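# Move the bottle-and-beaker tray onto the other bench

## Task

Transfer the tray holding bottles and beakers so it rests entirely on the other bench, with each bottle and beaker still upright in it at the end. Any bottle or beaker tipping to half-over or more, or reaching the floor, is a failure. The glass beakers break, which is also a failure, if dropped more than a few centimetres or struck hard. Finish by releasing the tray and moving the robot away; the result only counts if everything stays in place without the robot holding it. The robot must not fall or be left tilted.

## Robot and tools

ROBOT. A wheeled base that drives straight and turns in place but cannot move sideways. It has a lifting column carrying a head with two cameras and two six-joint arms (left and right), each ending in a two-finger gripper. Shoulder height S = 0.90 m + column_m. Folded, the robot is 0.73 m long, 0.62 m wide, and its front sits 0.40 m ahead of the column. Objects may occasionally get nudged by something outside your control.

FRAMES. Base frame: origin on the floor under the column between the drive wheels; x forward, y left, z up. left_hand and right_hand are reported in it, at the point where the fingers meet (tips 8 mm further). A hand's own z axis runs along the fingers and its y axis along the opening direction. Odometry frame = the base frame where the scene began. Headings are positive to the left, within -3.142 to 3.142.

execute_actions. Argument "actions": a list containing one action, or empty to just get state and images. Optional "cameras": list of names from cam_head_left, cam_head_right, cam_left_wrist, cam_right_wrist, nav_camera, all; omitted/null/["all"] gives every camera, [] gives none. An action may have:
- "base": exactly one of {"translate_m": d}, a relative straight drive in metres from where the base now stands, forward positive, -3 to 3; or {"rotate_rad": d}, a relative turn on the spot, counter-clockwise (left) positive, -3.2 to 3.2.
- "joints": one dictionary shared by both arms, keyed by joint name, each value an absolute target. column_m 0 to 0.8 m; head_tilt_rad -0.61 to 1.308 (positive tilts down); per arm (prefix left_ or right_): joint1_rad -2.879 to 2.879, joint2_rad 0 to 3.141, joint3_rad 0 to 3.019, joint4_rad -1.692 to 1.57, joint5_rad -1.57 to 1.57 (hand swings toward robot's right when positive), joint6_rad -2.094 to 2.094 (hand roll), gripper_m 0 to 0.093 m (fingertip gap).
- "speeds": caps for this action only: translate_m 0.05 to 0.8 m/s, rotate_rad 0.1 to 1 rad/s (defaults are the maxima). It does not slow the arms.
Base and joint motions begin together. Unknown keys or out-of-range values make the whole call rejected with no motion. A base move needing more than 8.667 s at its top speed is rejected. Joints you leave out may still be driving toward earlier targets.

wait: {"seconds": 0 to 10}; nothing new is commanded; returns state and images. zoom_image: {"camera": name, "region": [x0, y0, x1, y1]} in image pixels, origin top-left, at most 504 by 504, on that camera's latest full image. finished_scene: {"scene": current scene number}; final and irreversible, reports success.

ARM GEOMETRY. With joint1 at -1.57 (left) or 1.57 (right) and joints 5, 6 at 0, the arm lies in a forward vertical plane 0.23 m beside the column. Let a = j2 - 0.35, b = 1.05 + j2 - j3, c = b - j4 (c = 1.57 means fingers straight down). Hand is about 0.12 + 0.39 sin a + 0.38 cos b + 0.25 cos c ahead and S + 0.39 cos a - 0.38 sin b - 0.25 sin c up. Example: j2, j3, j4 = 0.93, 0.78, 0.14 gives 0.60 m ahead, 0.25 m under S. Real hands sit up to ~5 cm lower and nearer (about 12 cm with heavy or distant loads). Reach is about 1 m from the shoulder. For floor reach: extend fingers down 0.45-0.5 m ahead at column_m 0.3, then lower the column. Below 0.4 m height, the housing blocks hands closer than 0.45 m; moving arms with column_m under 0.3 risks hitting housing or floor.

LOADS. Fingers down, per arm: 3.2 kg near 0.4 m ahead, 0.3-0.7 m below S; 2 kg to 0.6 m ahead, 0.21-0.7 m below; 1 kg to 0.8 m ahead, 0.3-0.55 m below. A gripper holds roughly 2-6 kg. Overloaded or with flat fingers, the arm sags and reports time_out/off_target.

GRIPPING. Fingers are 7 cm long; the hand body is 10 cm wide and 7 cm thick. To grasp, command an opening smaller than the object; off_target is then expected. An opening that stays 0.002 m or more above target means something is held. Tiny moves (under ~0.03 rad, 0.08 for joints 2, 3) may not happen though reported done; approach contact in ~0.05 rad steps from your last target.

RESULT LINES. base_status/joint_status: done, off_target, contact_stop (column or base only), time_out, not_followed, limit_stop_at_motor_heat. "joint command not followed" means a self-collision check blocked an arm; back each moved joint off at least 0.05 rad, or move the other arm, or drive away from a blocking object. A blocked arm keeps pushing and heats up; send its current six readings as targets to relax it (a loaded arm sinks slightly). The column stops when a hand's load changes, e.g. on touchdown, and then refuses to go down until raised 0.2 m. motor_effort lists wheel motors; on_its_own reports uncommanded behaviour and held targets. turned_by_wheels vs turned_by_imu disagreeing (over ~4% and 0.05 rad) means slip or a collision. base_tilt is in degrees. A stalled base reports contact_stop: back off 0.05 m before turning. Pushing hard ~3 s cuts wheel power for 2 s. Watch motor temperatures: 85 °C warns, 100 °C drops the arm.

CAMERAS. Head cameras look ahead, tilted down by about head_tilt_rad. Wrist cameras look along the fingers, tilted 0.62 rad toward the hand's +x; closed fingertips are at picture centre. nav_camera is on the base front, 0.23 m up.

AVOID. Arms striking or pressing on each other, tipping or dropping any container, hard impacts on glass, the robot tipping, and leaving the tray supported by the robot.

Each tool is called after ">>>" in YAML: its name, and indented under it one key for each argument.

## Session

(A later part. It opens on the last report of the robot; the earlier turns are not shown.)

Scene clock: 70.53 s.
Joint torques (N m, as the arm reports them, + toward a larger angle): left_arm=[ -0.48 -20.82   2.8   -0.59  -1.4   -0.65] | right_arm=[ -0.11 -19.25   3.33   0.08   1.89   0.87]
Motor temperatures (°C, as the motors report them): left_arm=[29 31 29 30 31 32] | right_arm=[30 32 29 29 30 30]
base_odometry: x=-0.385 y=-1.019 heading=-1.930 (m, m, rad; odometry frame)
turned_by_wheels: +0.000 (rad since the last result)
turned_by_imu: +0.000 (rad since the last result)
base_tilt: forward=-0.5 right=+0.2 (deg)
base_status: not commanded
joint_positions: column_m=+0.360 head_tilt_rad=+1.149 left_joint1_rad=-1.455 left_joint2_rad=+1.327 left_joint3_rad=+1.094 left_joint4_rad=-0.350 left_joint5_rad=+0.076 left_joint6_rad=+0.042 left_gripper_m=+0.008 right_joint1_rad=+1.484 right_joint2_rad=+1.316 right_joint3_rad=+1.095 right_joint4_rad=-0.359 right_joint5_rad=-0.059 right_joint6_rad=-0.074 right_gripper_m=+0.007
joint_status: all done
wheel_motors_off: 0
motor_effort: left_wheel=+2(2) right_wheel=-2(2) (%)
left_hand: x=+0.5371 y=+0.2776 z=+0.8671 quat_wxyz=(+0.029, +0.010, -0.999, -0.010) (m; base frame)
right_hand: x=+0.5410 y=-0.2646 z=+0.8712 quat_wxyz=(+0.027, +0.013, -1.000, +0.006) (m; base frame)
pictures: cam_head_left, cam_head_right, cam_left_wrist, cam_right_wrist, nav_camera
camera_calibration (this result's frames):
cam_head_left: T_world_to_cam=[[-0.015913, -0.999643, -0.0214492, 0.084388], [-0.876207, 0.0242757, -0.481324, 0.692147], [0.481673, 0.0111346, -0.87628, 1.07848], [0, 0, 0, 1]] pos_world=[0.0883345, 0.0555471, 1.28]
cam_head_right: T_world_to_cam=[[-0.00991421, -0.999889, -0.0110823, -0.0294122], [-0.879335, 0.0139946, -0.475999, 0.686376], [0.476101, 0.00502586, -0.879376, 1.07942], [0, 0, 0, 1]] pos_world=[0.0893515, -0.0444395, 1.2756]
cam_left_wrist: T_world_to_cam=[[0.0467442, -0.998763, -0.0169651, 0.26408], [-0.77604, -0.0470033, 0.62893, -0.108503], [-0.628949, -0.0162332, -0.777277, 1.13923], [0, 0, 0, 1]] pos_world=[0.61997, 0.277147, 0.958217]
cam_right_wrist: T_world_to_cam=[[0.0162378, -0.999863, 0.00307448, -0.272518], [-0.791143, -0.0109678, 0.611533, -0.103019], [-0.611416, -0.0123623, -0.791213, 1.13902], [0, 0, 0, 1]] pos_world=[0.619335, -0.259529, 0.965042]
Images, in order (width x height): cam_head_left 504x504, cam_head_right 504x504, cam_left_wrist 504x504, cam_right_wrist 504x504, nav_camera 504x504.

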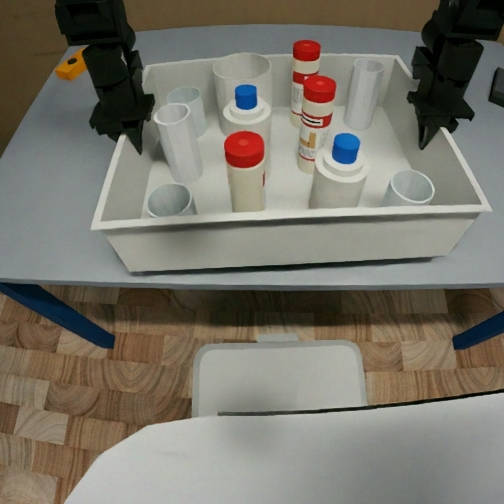

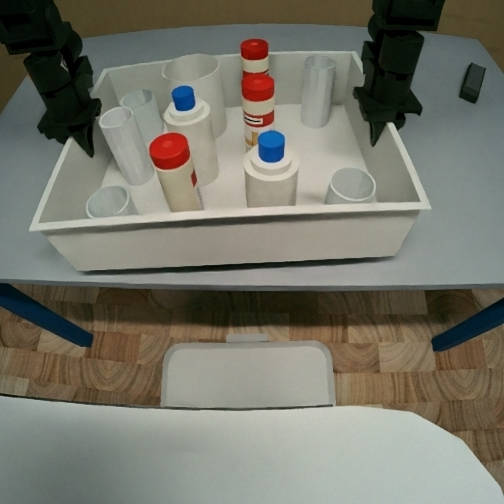

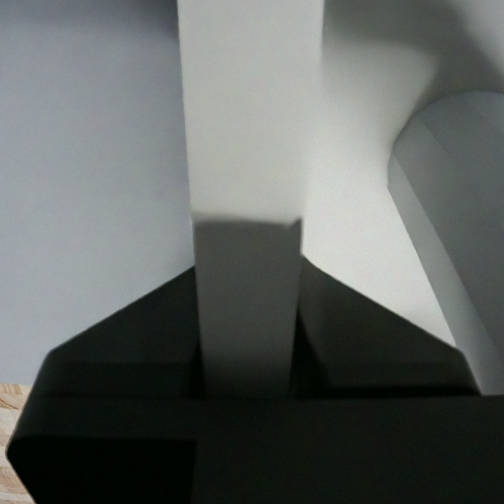

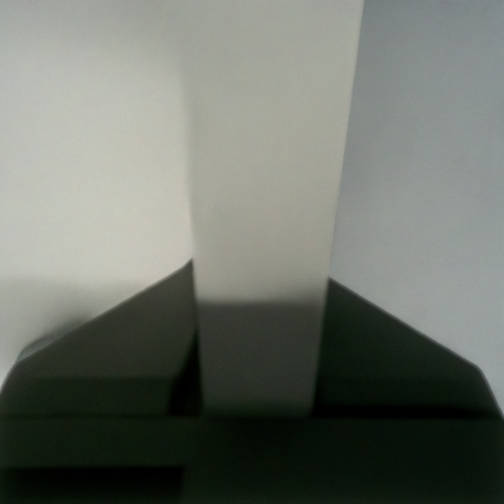

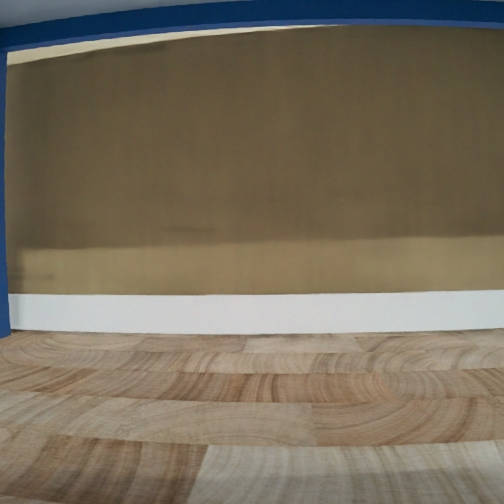

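>>> execute_actions:
  actions:
    - {"joints":{"column_m":0.44,"left_joint4_rad":-0.32,"right_joint4_rad":-0.31,"head_tilt_rad":0.9}}
  cameras: []

>>> execute_actions:
  actions:
    - {"base":{"translate_m":-0.5},"speeds":{"translate_m":0.3}}
  cameras: ["cam_head_left"]

>>> execute_actions:
  actions:
    - {"base":{"rotate_rad":2.97},"speeds":{"rotate_rad":0.5}}
  cameras: ["cam_head_left"]

>>> execute_actions:
  actions:
    - {"base":{"translate_m":1.1},"speeds":{"translate_m":0.3}}
  cameras: ["cam_head_left","nav_camera"]

Scene clock: 83.33 s.
Joint torques (N m, as the arm reports them, + toward a larger angle): left_arm=[ -0.7  -20.97   2.88  -0.03  -1.34  -0.66] | right_arm=[ -0.14 -19.86   3.58   0.72   2.01   0.86]
Motor temperatures (°C, as the motors report them): left_arm=[29 31 29 30 32 32] | right_arm=[30 33 29 29 32 30]
base_odometry: x=-0.385 y=-1.019 heading=-1.930 (m, m, rad; odometry frame)
turned_by_wheels: +0.000 (rad since the last result)
turned_by_imu: +0.000 (rad since the last result)
base_tilt: forward=-0.6 right=+0.1 (deg)
base_status: not commanded
joint_positions: column_m=+0.440 head_tilt_rad=+0.915 left_joint1_rad=-1.455 left_joint2_rad=+1.331 left_joint3_rad=+1.092 left_joint4_rad=-0.312 left_joint5_rad=+0.077 left_joint6_rad=+0.042 left_gripper_m=+0.008 right_joint1_rad=+1.485 right_joint2_rad=+1.322 right_joint3_rad=+1.093 right_joint4_rad=-0.314 right_joint5_rad=-0.062 right_joint6_rad=-0.072 right_gripper_m=+0.007
joint_status: all done
wheel_motors_off: 0
motor_effort: left_wheel=+2(2) right_wheel=-2(3) (%)
left_hand: x=+0.5439 y=+0.2781 z=+0.9451 quat_wxyz=(+0.013, +0.009, -1.000, -0.011) (m; base frame)
right_hand: x=+0.5481 y=-0.2644 z=+0.9479 quat_wxyz=(+0.009, +0.014, -1.000, +0.006) (m; base frame)
pictures: none
No camera images: the call's "cameras" was empty. Leave "cameras" out to get every camera's image.

Scene clock: 86.20 s.
Joint torques (N m, as the arm reports them, + toward a larger angle): left_arm=[  0.29 -20.43   3.49  -0.34  -1.39  -0.65] | right_arm=[ -0.26 -19.69   4.09   0.55   1.98   0.82]
Motor temperatures (°C, as the motors report them): left_arm=[29 31 29 30 33 32] | right_arm=[30 33 29 29 33 30]
base_odometry: x=-0.210 y=-0.551 heading=-1.927 (m, m, rad; odometry frame)
turned_by_wheels: +0.003 (rad since the last result)
turned_by_imu: +0.003 (rad since the last result)
base_tilt: forward=-0.5 right=+0.0 (deg)
base_status: done
joint_positions: column_m=+0.440 head_tilt_rad=+0.914 left_joint1_rad=-1.455 left_joint2_rad=+1.334 left_joint3_rad=+1.087 left_joint4_rad=-0.308 left_joint5_rad=+0.077 left_joint6_rad=+0.042 left_gripper_m=+0.008 right_joint1_rad=+1.485 right_joint2_rad=+1.324 right_joint3_rad=+1.087 right_joint4_rad=-0.309 right_joint5_rad=-0.062 right_joint6_rad=-0.071 right_gripper_m=+0.007
joint_status: not commanded
wheel_motors_off: 0
motor_effort: left_wheel=+1(51) right_wheel=+0(48) (%)
left_hand: x=+0.5407 y=+0.2781 z=+0.9433 quat_wxyz=(+0.015, +0.009, -1.000, -0.011) (m; base frame)
right_hand: x=+0.5447 y=-0.2643 z=+0.9463 quat_wxyz=(+0.011, +0.013, -1.000, +0.006) (m; base frame)
pictures: cam_head_left
camera_calibration (this result's frames):
cam_head_left: T_world_to_cam=[[-0.0104892, -0.999643, -0.0245615, 0.0902703], [-0.740266, 0.0242757, -0.671875, 0.995553], [0.672232, 0.0111346, -0.740257, 0.945097], [0, 0, 0, 1]] pos_world=[0.102597, 0.0555471, 1.37072]
Images, in order (width x height): cam_head_left 504x504.

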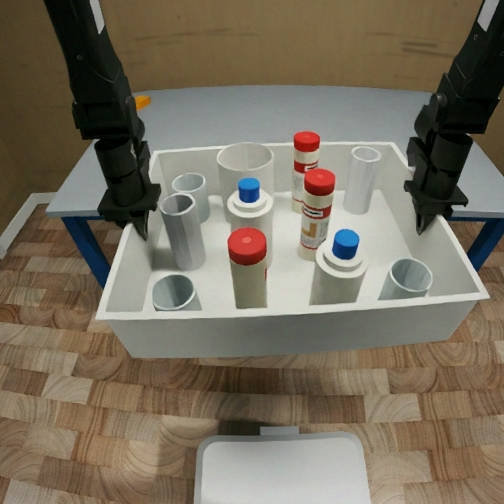

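Scene clock: 93.57 s.
Joint torques (N m, as the arm reports them, + toward a larger angle): left_arm=[ -0.99 -21.23   3.26  -0.19  -1.4   -0.63] | right_arm=[ -0.79 -19.79   3.94   0.6    1.97   0.81]
Motor temperatures (°C, as the motors report them): left_arm=[29 32 29 30 33 32] | right_arm=[30 33 29 29 33 30]
base_odometry: x=-0.209 y=-0.551 heading=+1.040 (m, m, rad; odometry frame)
turned_by_wheels: +2.967 (rad since the last result)
turned_by_imu: +3.007 (rad since the last result)
base_tilt: forward=-0.5 right=+0.1 (deg)
base_status: done
joint_positions: column_m=+0.440 head_tilt_rad=+0.914 left_joint1_rad=-1.450 left_joint2_rad=+1.334 left_joint3_rad=+1.087 left_joint4_rad=-0.308 left_joint5_rad=+0.077 left_joint6_rad=+0.042 left_gripper_m=+0.009 right_joint1_rad=+1.490 right_joint2_rad=+1.324 right_joint3_rad=+1.087 right_joint4_rad=-0.309 right_joint5_rad=-0.061 right_joint6_rad=-0.070 right_gripper_m=+0.007
joint_status: not commanded
wheel_motors_off: 0
motor_effort: left_wheel=-8(43) right_wheel=+7(62) (%)
left_hand: x=+0.5406 y=+0.2809 z=+0.9436 quat_wxyz=(+0.015, +0.010, -1.000, -0.013) (m; base frame)
right_hand: x=+0.5448 y=-0.2614 z=+0.9461 quat_wxyz=(+0.011, +0.014, -1.000, +0.004) (m; base frame)
pictures: cam_head_left
camera_calibration (this result's frames):
cam_head_left: T_world_to_cam=[[-0.0104892, -0.999643, -0.0245615, 0.0902703], [-0.740266, 0.0242757, -0.671875, 0.995553], [0.672232, 0.0111346, -0.740257, 0.945096], [0, 0, 0, 1]] pos_world=[0.102597, 0.0555471, 1.37072]
Images, in order (width x height): cam_head_left 504x504.

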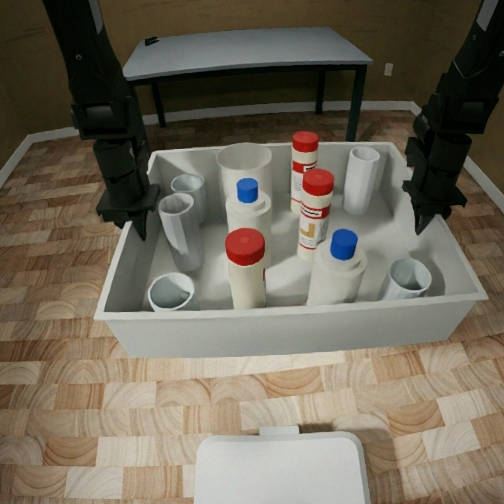

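Scene clock: 98.37 s.
Joint torques (N m, as the arm reports them, + toward a larger angle): left_arm=[ -1.37 -20.65   3.02  -0.49  -1.41  -0.67] | right_arm=[ -0.38 -20.47   4.14   0.64   1.96   0.81]
Motor temperatures (°C, as the motors report them): left_arm=[29 32 29 30 33 32] | right_arm=[30 33 29 29 34 30]
base_odometry: x=+0.347 y=+0.398 heading=+1.041 (m, m, rad; odometry frame)
turned_by_wheels: +0.001 (rad since the last result)
turned_by_imu: +0.000 (rad since the last result)
base_tilt: forward=-0.5 right=+0.0 (deg)
base_status: done
joint_positions: column_m=+0.440 head_tilt_rad=+0.914 left_joint1_rad=-1.450 left_joint2_rad=+1.335 left_joint3_rad=+1.087 left_joint4_rad=-0.307 left_joint5_rad=+0.077 left_joint6_rad=+0.043 left_gripper_m=+0.009 right_joint1_rad=+1.490 right_joint2_rad=+1.325 right_joint3_rad=+1.086 right_joint4_rad=-0.309 right_joint5_rad=-0.061 right_joint6_rad=-0.069 right_gripper_m=+0.007
joint_status: not commanded
wheel_motors_off: 0
motor_effort: left_wheel=+2(51) right_wheel=-2(57) (%)
left_hand: x=+0.5402 y=+0.2809 z=+0.9429 quat_wxyz=(+0.015, +0.010, -1.000, -0.013) (m; base frame)
right_hand: x=+0.5437 y=-0.2614 z=+0.9455 quat_wxyz=(+0.012, +0.014, -1.000, +0.004) (m; base frame)
pictures: cam_head_left, nav_camera
camera_calibration (this result's frames):
cam_head_left: T_world_to_cam=[[-0.0104856, -0.999643, -0.024563, 0.0902723], [-0.740169, 0.0242757, -0.671983, 0.995701], [0.672339, 0.0111346, -0.740159, 0.944952], [0, 0, 0, 1]] pos_world=[0.102605, 0.0555471, 1.37073]
Images, in order (width x height): cam_head_left 504x504, nav_camera 504x504.

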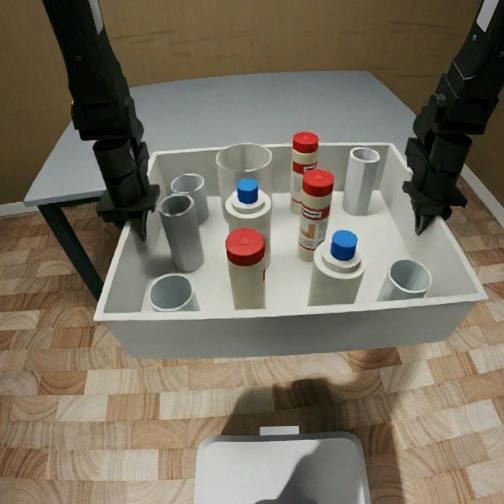

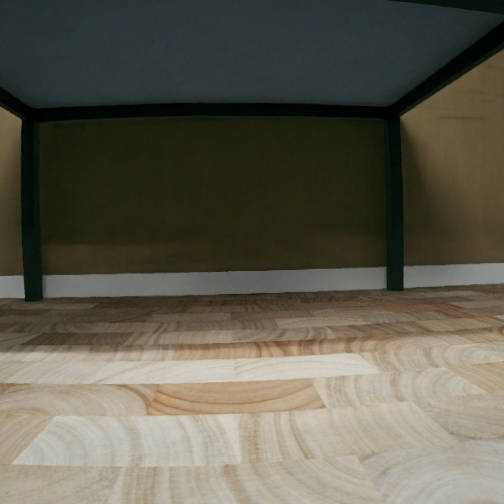

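Edge about 0.93 away.

>>> execute_actions:
  actions:
    - {"base":{"rotate_rad":0.16},"speeds":{"rotate_rad":0.3}}
  cameras: []

>>> execute_actions:
  actions:
    - {"base":{"translate_m":0.67},"speeds":{"translate_m":0.3},"joints":{"head_tilt_rad":1.15}}
  cameras: ["cam_head_left"]

>>> execute_actions:
  actions:
    - {"joints":{"column_m":0.36,"left_joint4_rad":-0.3,"right_joint4_rad":-0.29}}
  cameras: ["cam_head_left"]

Scene clock: 106.93 s.
Joint torques (N m, as the arm reports them, + toward a larger angle): left_arm=[ -0.99 -21.17   3.03  -0.36  -1.44  -0.63] | right_arm=[  0.01 -20.16   4.02   0.54   1.94   0.81]
Motor temperatures (°C, as the motors report them): left_arm=[29 32 29 30 34 32] | right_arm=[30 33 30 29 34 30]
base_odometry: x=+0.347 y=+0.398 heading=+1.199 (m, m, rad; odometry frame)
turned_by_wheels: +0.158 (rad since the last result)
turned_by_imu: +0.157 (rad since the last result)
base_tilt: forward=-0.5 right=+0.0 (deg)
base_status: done
joint_positions: column_m=+0.440 head_tilt_rad=+0.914 left_joint1_rad=-1.450 left_joint2_rad=+1.335 left_joint3_rad=+1.087 left_joint4_rad=-0.307 left_joint5_rad=+0.077 left_joint6_rad=+0.043 left_gripper_m=+0.009 right_joint1_rad=+1.491 right_joint2_rad=+1.325 right_joint3_rad=+1.086 right_joint4_rad=-0.309 right_joint5_rad=-0.061 right_joint6_rad=-0.069 right_gripper_m=+0.007
joint_status: not commanded
wheel_motors_off: 0
motor_effort: left_wheel=-1(56) right_wheel=+2(55) (%)
left_hand: x=+0.5402 y=+0.2811 z=+0.9429 quat_wxyz=(+0.015, +0.010, -1.000, -0.013) (m; base frame)
right_hand: x=+0.5437 y=-0.2612 z=+0.9455 quat_wxyz=(+0.012, +0.014, -1.000, +0.004) (m; base frame)
pictures: none
No camera images: the call's "cameras" was empty. Leave "cameras" out to get every camera's image.

Scene clock: 110.37 s.
Joint torques (N m, as the arm reports them, + toward a larger angle): left_arm=[ -1.16 -20.99   3.32  -0.34  -1.42  -0.67] | right_arm=[ -0.4  -20.03   4.17   0.49   1.94   0.82]
Motor temperatures (°C, as the motors report them): left_arm=[29 32 29 30 34 32] | right_arm=[30 33 30 29 34 30]
base_odometry: x=+0.590 y=+1.022 heading=+1.200 (m, m, rad; odometry frame)
turned_by_wheels: +0.001 (rad since the last result)
turned_by_imu: +0.000 (rad since the last result)
base_tilt: forward=-0.5 right=+0.1 (deg)
base_status: done
joint_positions: column_m=+0.440 head_tilt_rad=+1.149 left_joint1_rad=-1.450 left_joint2_rad=+1.337 left_joint3_rad=+1.087 left_joint4_rad=-0.307 left_joint5_rad=+0.077 left_joint6_rad=+0.044 left_gripper_m=+0.009 right_joint1_rad=+1.491 right_joint2_rad=+1.327 right_joint3_rad=+1.086 right_joint4_rad=-0.309 right_joint5_rad=-0.061 right_joint6_rad=-0.069 right_gripper_m=+0.007
joint_status: all done
wheel_motors_off: 0
motor_effort: left_wheel=+1(52) right_wheel=-1(40) (%)
left_hand: x=+0.5398 y=+0.2811 z=+0.9423 quat_wxyz=(+0.015, +0.010, -1.000, -0.013) (m; base frame)
right_hand: x=+0.5432 y=-0.2612 z=+0.9449 quat_wxyz=(+0.012, +0.014, -1.000, +0.004) (m; base frame)
pictures: cam_head_left
camera_calibration (this result's frames):
cam_head_left: T_world_to_cam=[[-0.0159141, -0.999643, -0.0214484, 0.0861027], [-0.876232, 0.0242757, -0.481278, 0.730587], [0.481627, 0.0111346, -0.876306, 1.14861], [0, 0, 0, 1]] pos_world=[0.088331, 0.0555471, 1.36]
Images, in order (width x height): cam_head_left 504x504.

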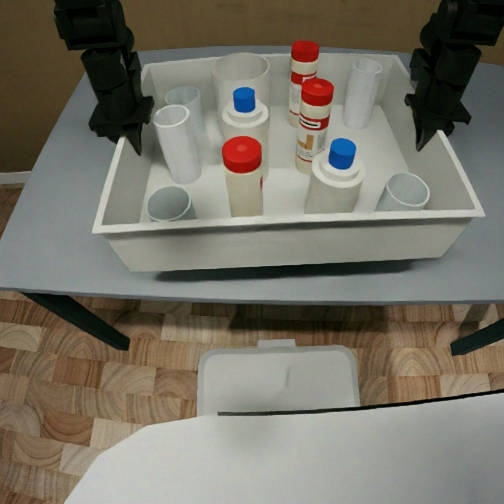

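Scene clock: 112.00 s.
Joint torques (N m, as the arm reports them, + toward a larger angle): left_arm=[ -0.92 -21.79   3.31  -0.14  -1.43  -0.67] | right_arm=[ -0.48 -20.42   4.13   1.     1.95   0.79]
Motor temperatures (°C, as the motors report them): left_arm=[29 32 29 30 34 32] | right_arm=[30 33 30 29 34 30]
base_odometry: x=+0.590 y=+1.022 heading=+1.200 (m, m, rad; odometry frame)
turned_by_wheels: +0.000 (rad since the last result)
turned_by_imu: +0.000 (rad since the last result)
base_tilt: forward=-0.4 right=+0.1 (deg)
base_status: not commanded
joint_positions: column_m=+0.360 head_tilt_rad=+1.149 left_joint1_rad=-1.450 left_joint2_rad=+1.337 left_joint3_rad=+1.087 left_joint4_rad=-0.297 left_joint5_rad=+0.078 left_joint6_rad=+0.044 left_gripper_m=+0.009 right_joint1_rad=+1.491 right_joint2_rad=+1.327 right_joint3_rad=+1.086 right_joint4_rad=-0.297 right_joint5_rad=-0.061 right_joint6_rad=-0.069 right_gripper_m=+0.007
joint_status: all done
wheel_motors_off: 0
motor_effort: left_wheel=+2(2) right_wheel=-1(3) (%)
left_hand: x=+0.5422 y=+0.2812 z=+0.8624 quat_wxyz=(+0.010, +0.009, -1.000, -0.013) (m; base frame)
right_hand: x=+0.5460 y=-0.2614 z=+0.8650 quat_wxyz=(+0.007, +0.014, -1.000, +0.004) (m; base frame)
pictures: cam_head_left
camera_calibration (this result's frames):
cam_head_left: T_world_to_cam=[[-0.0159141, -0.999643, -0.0214484, 0.0843904], [-0.876232, 0.0242757, -0.481278, 0.692166], [0.481627, 0.0111346, -0.876306, 1.07866], [0, 0, 0, 1]] pos_world=[0.088331, 0.0555471, 1.28017]
Images, in order (width x height): cam_head_left 504x504.

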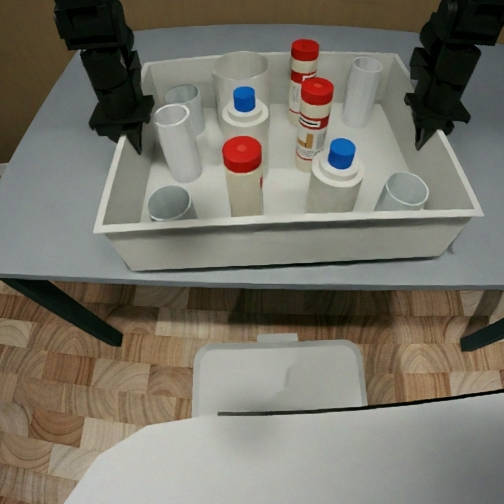

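>>> execute_actions:
  actions:
    - {"base":{"translate_m":0.08},"speeds":{"translate_m":0.1}}
  cameras: []

>>> execute_actions:
  actions:
    - {"joints":{"column_m":0.335}}
  cameras: []

>>> execute_actions:
  actions:
    - {"joints":{"column_m":0.315}}
  cameras: ["cam_head_left"]

Scene clock: 119.73 s.
Joint torques (N m, as the arm reports them, + toward a larger angle): left_arm=[ -0.83 -21.24   3.44  -0.35  -1.42  -0.63] | right_arm=[ -0.59 -20.16   4.2    0.69   1.95   0.77]
Motor temperatures (°C, as the motors report them): left_arm=[29 32 29 30 34 32] | right_arm=[30 34 30 29 34 30]
base_odometry: x=+0.619 y=+1.097 heading=+1.201 (m, m, rad; odometry frame)
turned_by_wheels: +0.001 (rad since the last result)
turned_by_imu: +0.000 (rad since the last result)
base_tilt: forward=-0.5 right=+0.1 (deg)
base_status: done
joint_positions: column_m=+0.360 head_tilt_rad=+1.149 left_joint1_rad=-1.450 left_joint2_rad=+1.339 left_joint3_rad=+1.085 left_joint4_rad=-0.291 left_joint5_rad=+0.078 left_joint6_rad=+0.044 left_gripper_m=+0.009 right_joint1_rad=+1.491 right_joint2_rad=+1.328 right_joint3_rad=+1.084 right_joint4_rad=-0.293 right_joint5_rad=-0.061 right_joint6_rad=-0.068 right_gripper_m=+0.007
joint_status: not commanded
wheel_motors_off: 0
motor_effort: left_wheel=+1(32) right_wheel=-1(31) (%)
left_hand: x=+0.5417 y=+0.2812 z=+0.8614 quat_wxyz=(+0.009, +0.009, -1.000, -0.013) (m; base frame)
right_hand: x=+0.5455 y=-0.2613 z=+0.8642 quat_wxyz=(+0.006, +0.014, -1.000, +0.004) (m; base frame)
pictures: none
No camera images: the call's "cameras" was empty. Leave "cameras" out to get every camera's image.

Scene clock: 120.63 s.
Joint torques (N m, as the arm reports them, + toward a larger angle): left_arm=[ -1.23 -20.72   3.45  -0.18  -1.26  -0.62] | right_arm=[ -0.2  -20.21   4.29   0.11   2.22   0.77]
Motor temperatures (°C, as the motors report them): left_arm=[29 32 29 30 34 32] | right_arm=[30 34 30 29 35 30]
base_odometry: x=+0.619 y=+1.097 heading=+1.201 (m, m, rad; odometry frame)
turned_by_wheels: +0.000 (rad since the last result)
turned_by_imu: +0.000 (rad since the last result)
base_tilt: forward=-0.6 right=+0.1 (deg)
base_status: not commanded
joint_positions: column_m=+0.335 head_tilt_rad=+1.149 left_joint1_rad=-1.450 left_joint2_rad=+1.325 left_joint3_rad=+1.086 left_joint4_rad=-0.291 left_joint5_rad=+0.074 left_joint6_rad=+0.043 left_gripper_m=+0.009 right_joint1_rad=+1.491 right_joint2_rad=+1.327 right_joint3_rad=+1.084 right_joint4_rad=-0.278 right_joint5_rad=-0.068 right_joint6_rad=-0.066 right_gripper_m=+0.007
joint_status: all done
wheel_motors_off: 0
motor_effort: left_wheel=+2(3) right_wheel=-2(2) (%)
left_hand: x=+0.5476 y=+0.2818 z=+0.8421 quat_wxyz=(+0.002, +0.009, -1.000, -0.015) (m; base frame)
right_hand: x=+0.5499 y=-0.2603 z=+0.8398 quat_wxyz=(-0.002, +0.013, -1.000, +0.001) (m; base frame)
pictures: none
No camera images: the call's "cameras" was empty. Leave "cameras" out to get every camera's image.

Scene clock: 121.50 s.
Joint torques (N m, as the arm reports them, + toward a larger angle): left_arm=[ -1.27 -17.5    3.85   0.77  -1.28  -0.67] | right_arm=[ -0.17 -16.71   4.63   1.72   2.23   0.75]
Motor temperatures (°C, as the motors report them): left_arm=[29 32 29 30 34 32] | right_arm=[30 34 30 29 35 30]
base_odometry: x=+0.619 y=+1.097 heading=+1.201 (m, m, rad; odometry frame)
turned_by_wheels: +0.000 (rad since the last result)
turned_by_imu: +0.000 (rad since the last result)
base_tilt: forward=-0.5 right=+0.2 (deg)
base_status: not commanded
joint_positions: column_m=+0.315 head_tilt_rad=+1.149 left_joint1_rad=-1.447 left_joint2_rad=+1.280 left_joint3_rad=+1.085 left_joint4_rad=-0.322 left_joint5_rad=+0.073 left_joint6_rad=+0.045 left_gripper_m=+0.009 right_joint1_rad=+1.491 right_joint2_rad=+1.281 right_joint3_rad=+1.084 right_joint4_rad=-0.316 right_joint5_rad=-0.067 right_joint6_rad=-0.066 right_gripper_m=+0.007
joint_status: all done
wheel_motors_off: 0
motor_effort: left_wheel=+3(3) right_wheel=+1(1) (%)
left_hand: x=+0.5565 y=+0.2821 z=+0.8414 quat_wxyz=(-0.004, +0.008, -1.000, -0.017) (m; base frame)
right_hand: x=+0.5581 y=-0.2593 z=+0.8393 quat_wxyz=(-0.006, +0.013, -1.000, +0.001) (m; base frame)
pictures: cam_head_left
camera_calibration (this result's frames):
cam_head_left: T_world_to_cam=[[-0.0159215, -0.999643, -0.0214429, 0.0834192], [-0.876397, 0.0242757, -0.480977, 0.670139], [0.481326, 0.0111346, -0.876471, 1.03948], [0, 0, 0, 1]] pos_world=[0.0883084, 0.0555471, 1.23518]
Images, in order (width x height): cam_head_left 504x504.

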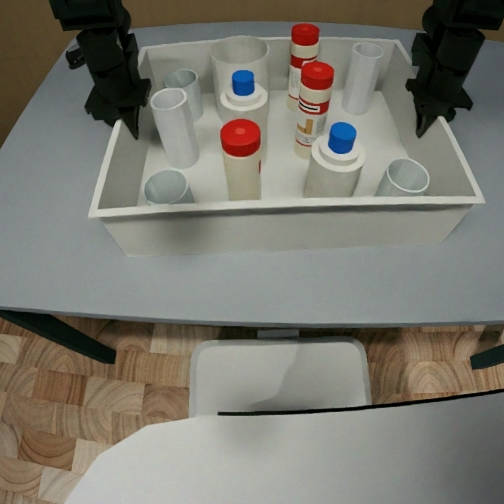

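>>> execute_actions:
  actions:
    - {"joints":{"left_gripper_m":0.04,"right_gripper_m":0.05}}
  cameras: []

>>> execute_actions:
  actions:
    - {"joints":{"column_m":0.5}}
  cameras: ["cam_head_left"]

>>> execute_actions:
  actions:
    - {"base":{"translate_m":-0.6},"joints":{"head_tilt_rad":0.8}}
  cameras: ["cam_head_left"]

>>> finished_scene:
  scene: 1

Scene clock: 132.00 s.
Joint torques (N m, as the arm reports them, + toward a larger angle): left_arm=[ -1.23 -16.88   4.04   0.79  -0.1   -0.11] | right_arm=[ -1.06 -15.51   4.82   1.13   0.08   0.14]
Motor temperatures (°C, as the motors report them): left_arm=[29 32 29 30 34 33] | right_arm=[30 33 30 29 35 30]
base_odometry: x=+0.619 y=+1.097 heading=+1.201 (m, m, rad; odometry frame)
turned_by_wheels: +0.000 (rad since the last result)
turned_by_imu: +0.000 (rad since the last result)
base_tilt: forward=-0.5 right=+0.1 (deg)
base_status: not commanded
joint_positions: column_m=+0.315 head_tilt_rad=+1.149 left_joint1_rad=-1.452 left_joint2_rad=+1.261 left_joint3_rad=+1.085 left_joint4_rad=-0.316 left_joint5_rad=+0.037 left_joint6_rad=-0.010 left_gripper_m=+0.040 right_joint1_rad=+1.494 right_joint2_rad=+1.266 right_joint3_rad=+1.084 right_joint4_rad=-0.300 right_joint5_rad=-0.017 right_joint6_rad=-0.009 right_gripper_m=+0.050
joint_status: all done
wheel_motors_off: 0
motor_effort: left_wheel=+1(4) right_wheel=-1(3) (%)
left_hand: x=+0.5650 y=+0.2852 z=+0.8497 quat_wxyz=(-0.016, +0.033, -0.999, -0.033) (m; base frame)
right_hand: x=+0.5679 y=-0.2657 z=+0.8464 quat_wxyz=(-0.021, -0.014, -0.999, +0.025) (m; base frame)
pictures: none
No camera images: the call's "cameras" was empty. Leave "cameras" out to get every camera's image.

Scene clock: 135.00 s.
Joint torques (N m, as the arm reports them, + toward a larger angle): left_arm=[ -1.04 -16.97   4.07   0.63  -0.13  -0.1 ] | right_arm=[ -0.77 -15.73   4.97   1.07   0.08   0.14]
Motor temperatures (°C, as the motors report them): left_arm=[29 32 29 30 34 32] | right_arm=[30 33 30 29 35 30]
base_odometry: x=+0.619 y=+1.097 heading=+1.201 (m, m, rad; odometry frame)
turned_by_wheels: +0.000 (rad since the last result)
turned_by_imu: +0.000 (rad since the last result)
base_tilt: forward=-0.5 right=+0.1 (deg)
base_status: not commanded
joint_positions: column_m=+0.500 head_tilt_rad=+1.149 left_joint1_rad=-1.452 left_joint2_rad=+1.261 left_joint3_rad=+1.085 left_joint4_rad=-0.316 left_joint5_rad=+0.037 left_joint6_rad=-0.010 left_gripper_m=+0.040 right_joint1_rad=+1.494 right_joint2_rad=+1.265 right_joint3_rad=+1.084 right_joint4_rad=-0.299 right_joint5_rad=-0.017 right_joint6_rad=-0.008 right_gripper_m=+0.050
joint_status: all done
wheel_motors_off: 0
motor_effort: left_wheel=+1(2) right_wheel=-2(2) (%)
left_hand: x=+0.5652 y=+0.2852 z=+1.0347 quat_wxyz=(-0.017, +0.034, -0.999, -0.033) (m; base frame)
right_hand: x=+0.5681 y=-0.2657 z=+1.0314 quat_wxyz=(-0.022, -0.014, -0.999, +0.025) (m; base frame)
pictures: cam_head_left
camera_calibration (this result's frames):
cam_head_left: T_world_to_cam=[[-0.0159215, -0.999643, -0.0214429, 0.0873825], [-0.876397, 0.0242757, -0.480977, 0.75904], [0.481326, 0.0111346, -0.876471, 1.20148], [0, 0, 0, 1]] pos_world=[0.0883084, 0.0555471, 1.42002]
Images, in order (width x height): cam_head_left 504x504.

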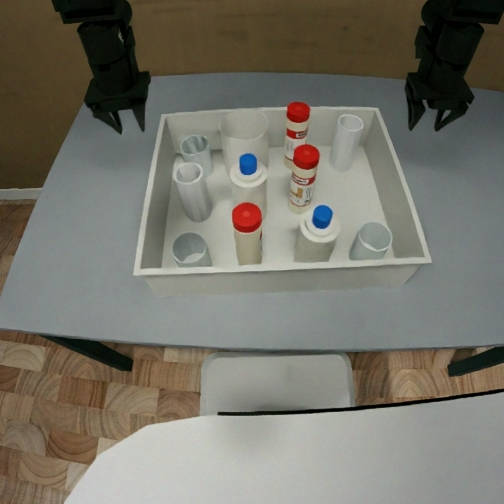

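Scene clock: 137.83 s.
Joint torques (N m, as the arm reports them, + toward a larger angle): left_arm=[ -0.66 -16.52   4.14   0.74  -0.11  -0.11] | right_arm=[ -0.58 -16.15   4.74   1.04   0.06   0.13]
Motor temperatures (°C, as the motors report them): left_arm=[29 32 29 30 33 32] | right_arm=[30 33 30 29 34 30]
base_odometry: x=+0.402 y=+0.538 heading=+1.202 (m, m, rad; odometry frame)
turned_by_wheels: +0.001 (rad since the last result)
turned_by_imu: +0.001 (rad since the last result)
base_tilt: forward=-0.6 right=+0.2 (deg)
base_status: done
joint_positions: column_m=+0.500 head_tilt_rad=+0.815 left_joint1_rad=-1.453 left_joint2_rad=+1.259 left_joint3_rad=+1.087 left_joint4_rad=-0.313 left_joint5_rad=+0.036 left_joint6_rad=-0.010 left_gripper_m=+0.040 right_joint1_rad=+1.494 right_joint2_rad=+1.264 right_joint3_rad=+1.085 right_joint4_rad=-0.297 right_joint5_rad=-0.017 right_joint6_rad=-0.008 right_gripper_m=+0.050
joint_status: all done
wheel_motors_off: 0
motor_effort: left_wheel=+1(63) right_wheel=-2(30) (%)
left_hand: x=+0.5676 y=+0.2847 z=+1.0359 quat_wxyz=(-0.020, +0.033, -0.999, -0.033) (m; base frame)
right_hand: x=+0.5699 y=-0.2657 z=+1.0322 quat_wxyz=(-0.024, -0.014, -0.999, +0.025) (m; base frame)
pictures: cam_head_left
camera_calibration (this result's frames):
cam_head_left: T_world_to_cam=[[-0.00801652, -0.999643, -0.025476, 0.09298], [-0.670418, 0.0242757, -0.741586, 1.13598], [0.74194, 0.0111346, -0.670374, 0.882212], [0, 0, 0, 1]] pos_world=[0.107777, 0.0555471, 1.43621]
Images, in order (width x height): cam_head_left 504x504.

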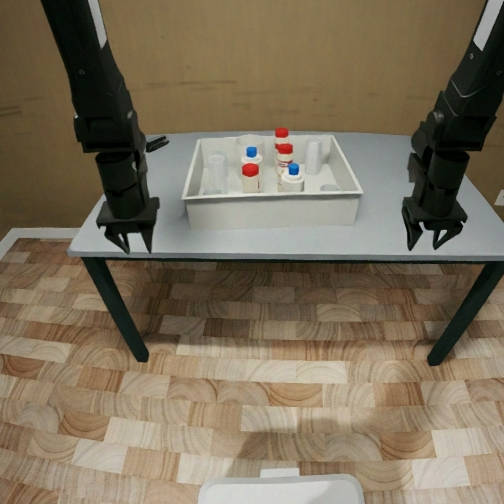

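The scene is finished: the task was done.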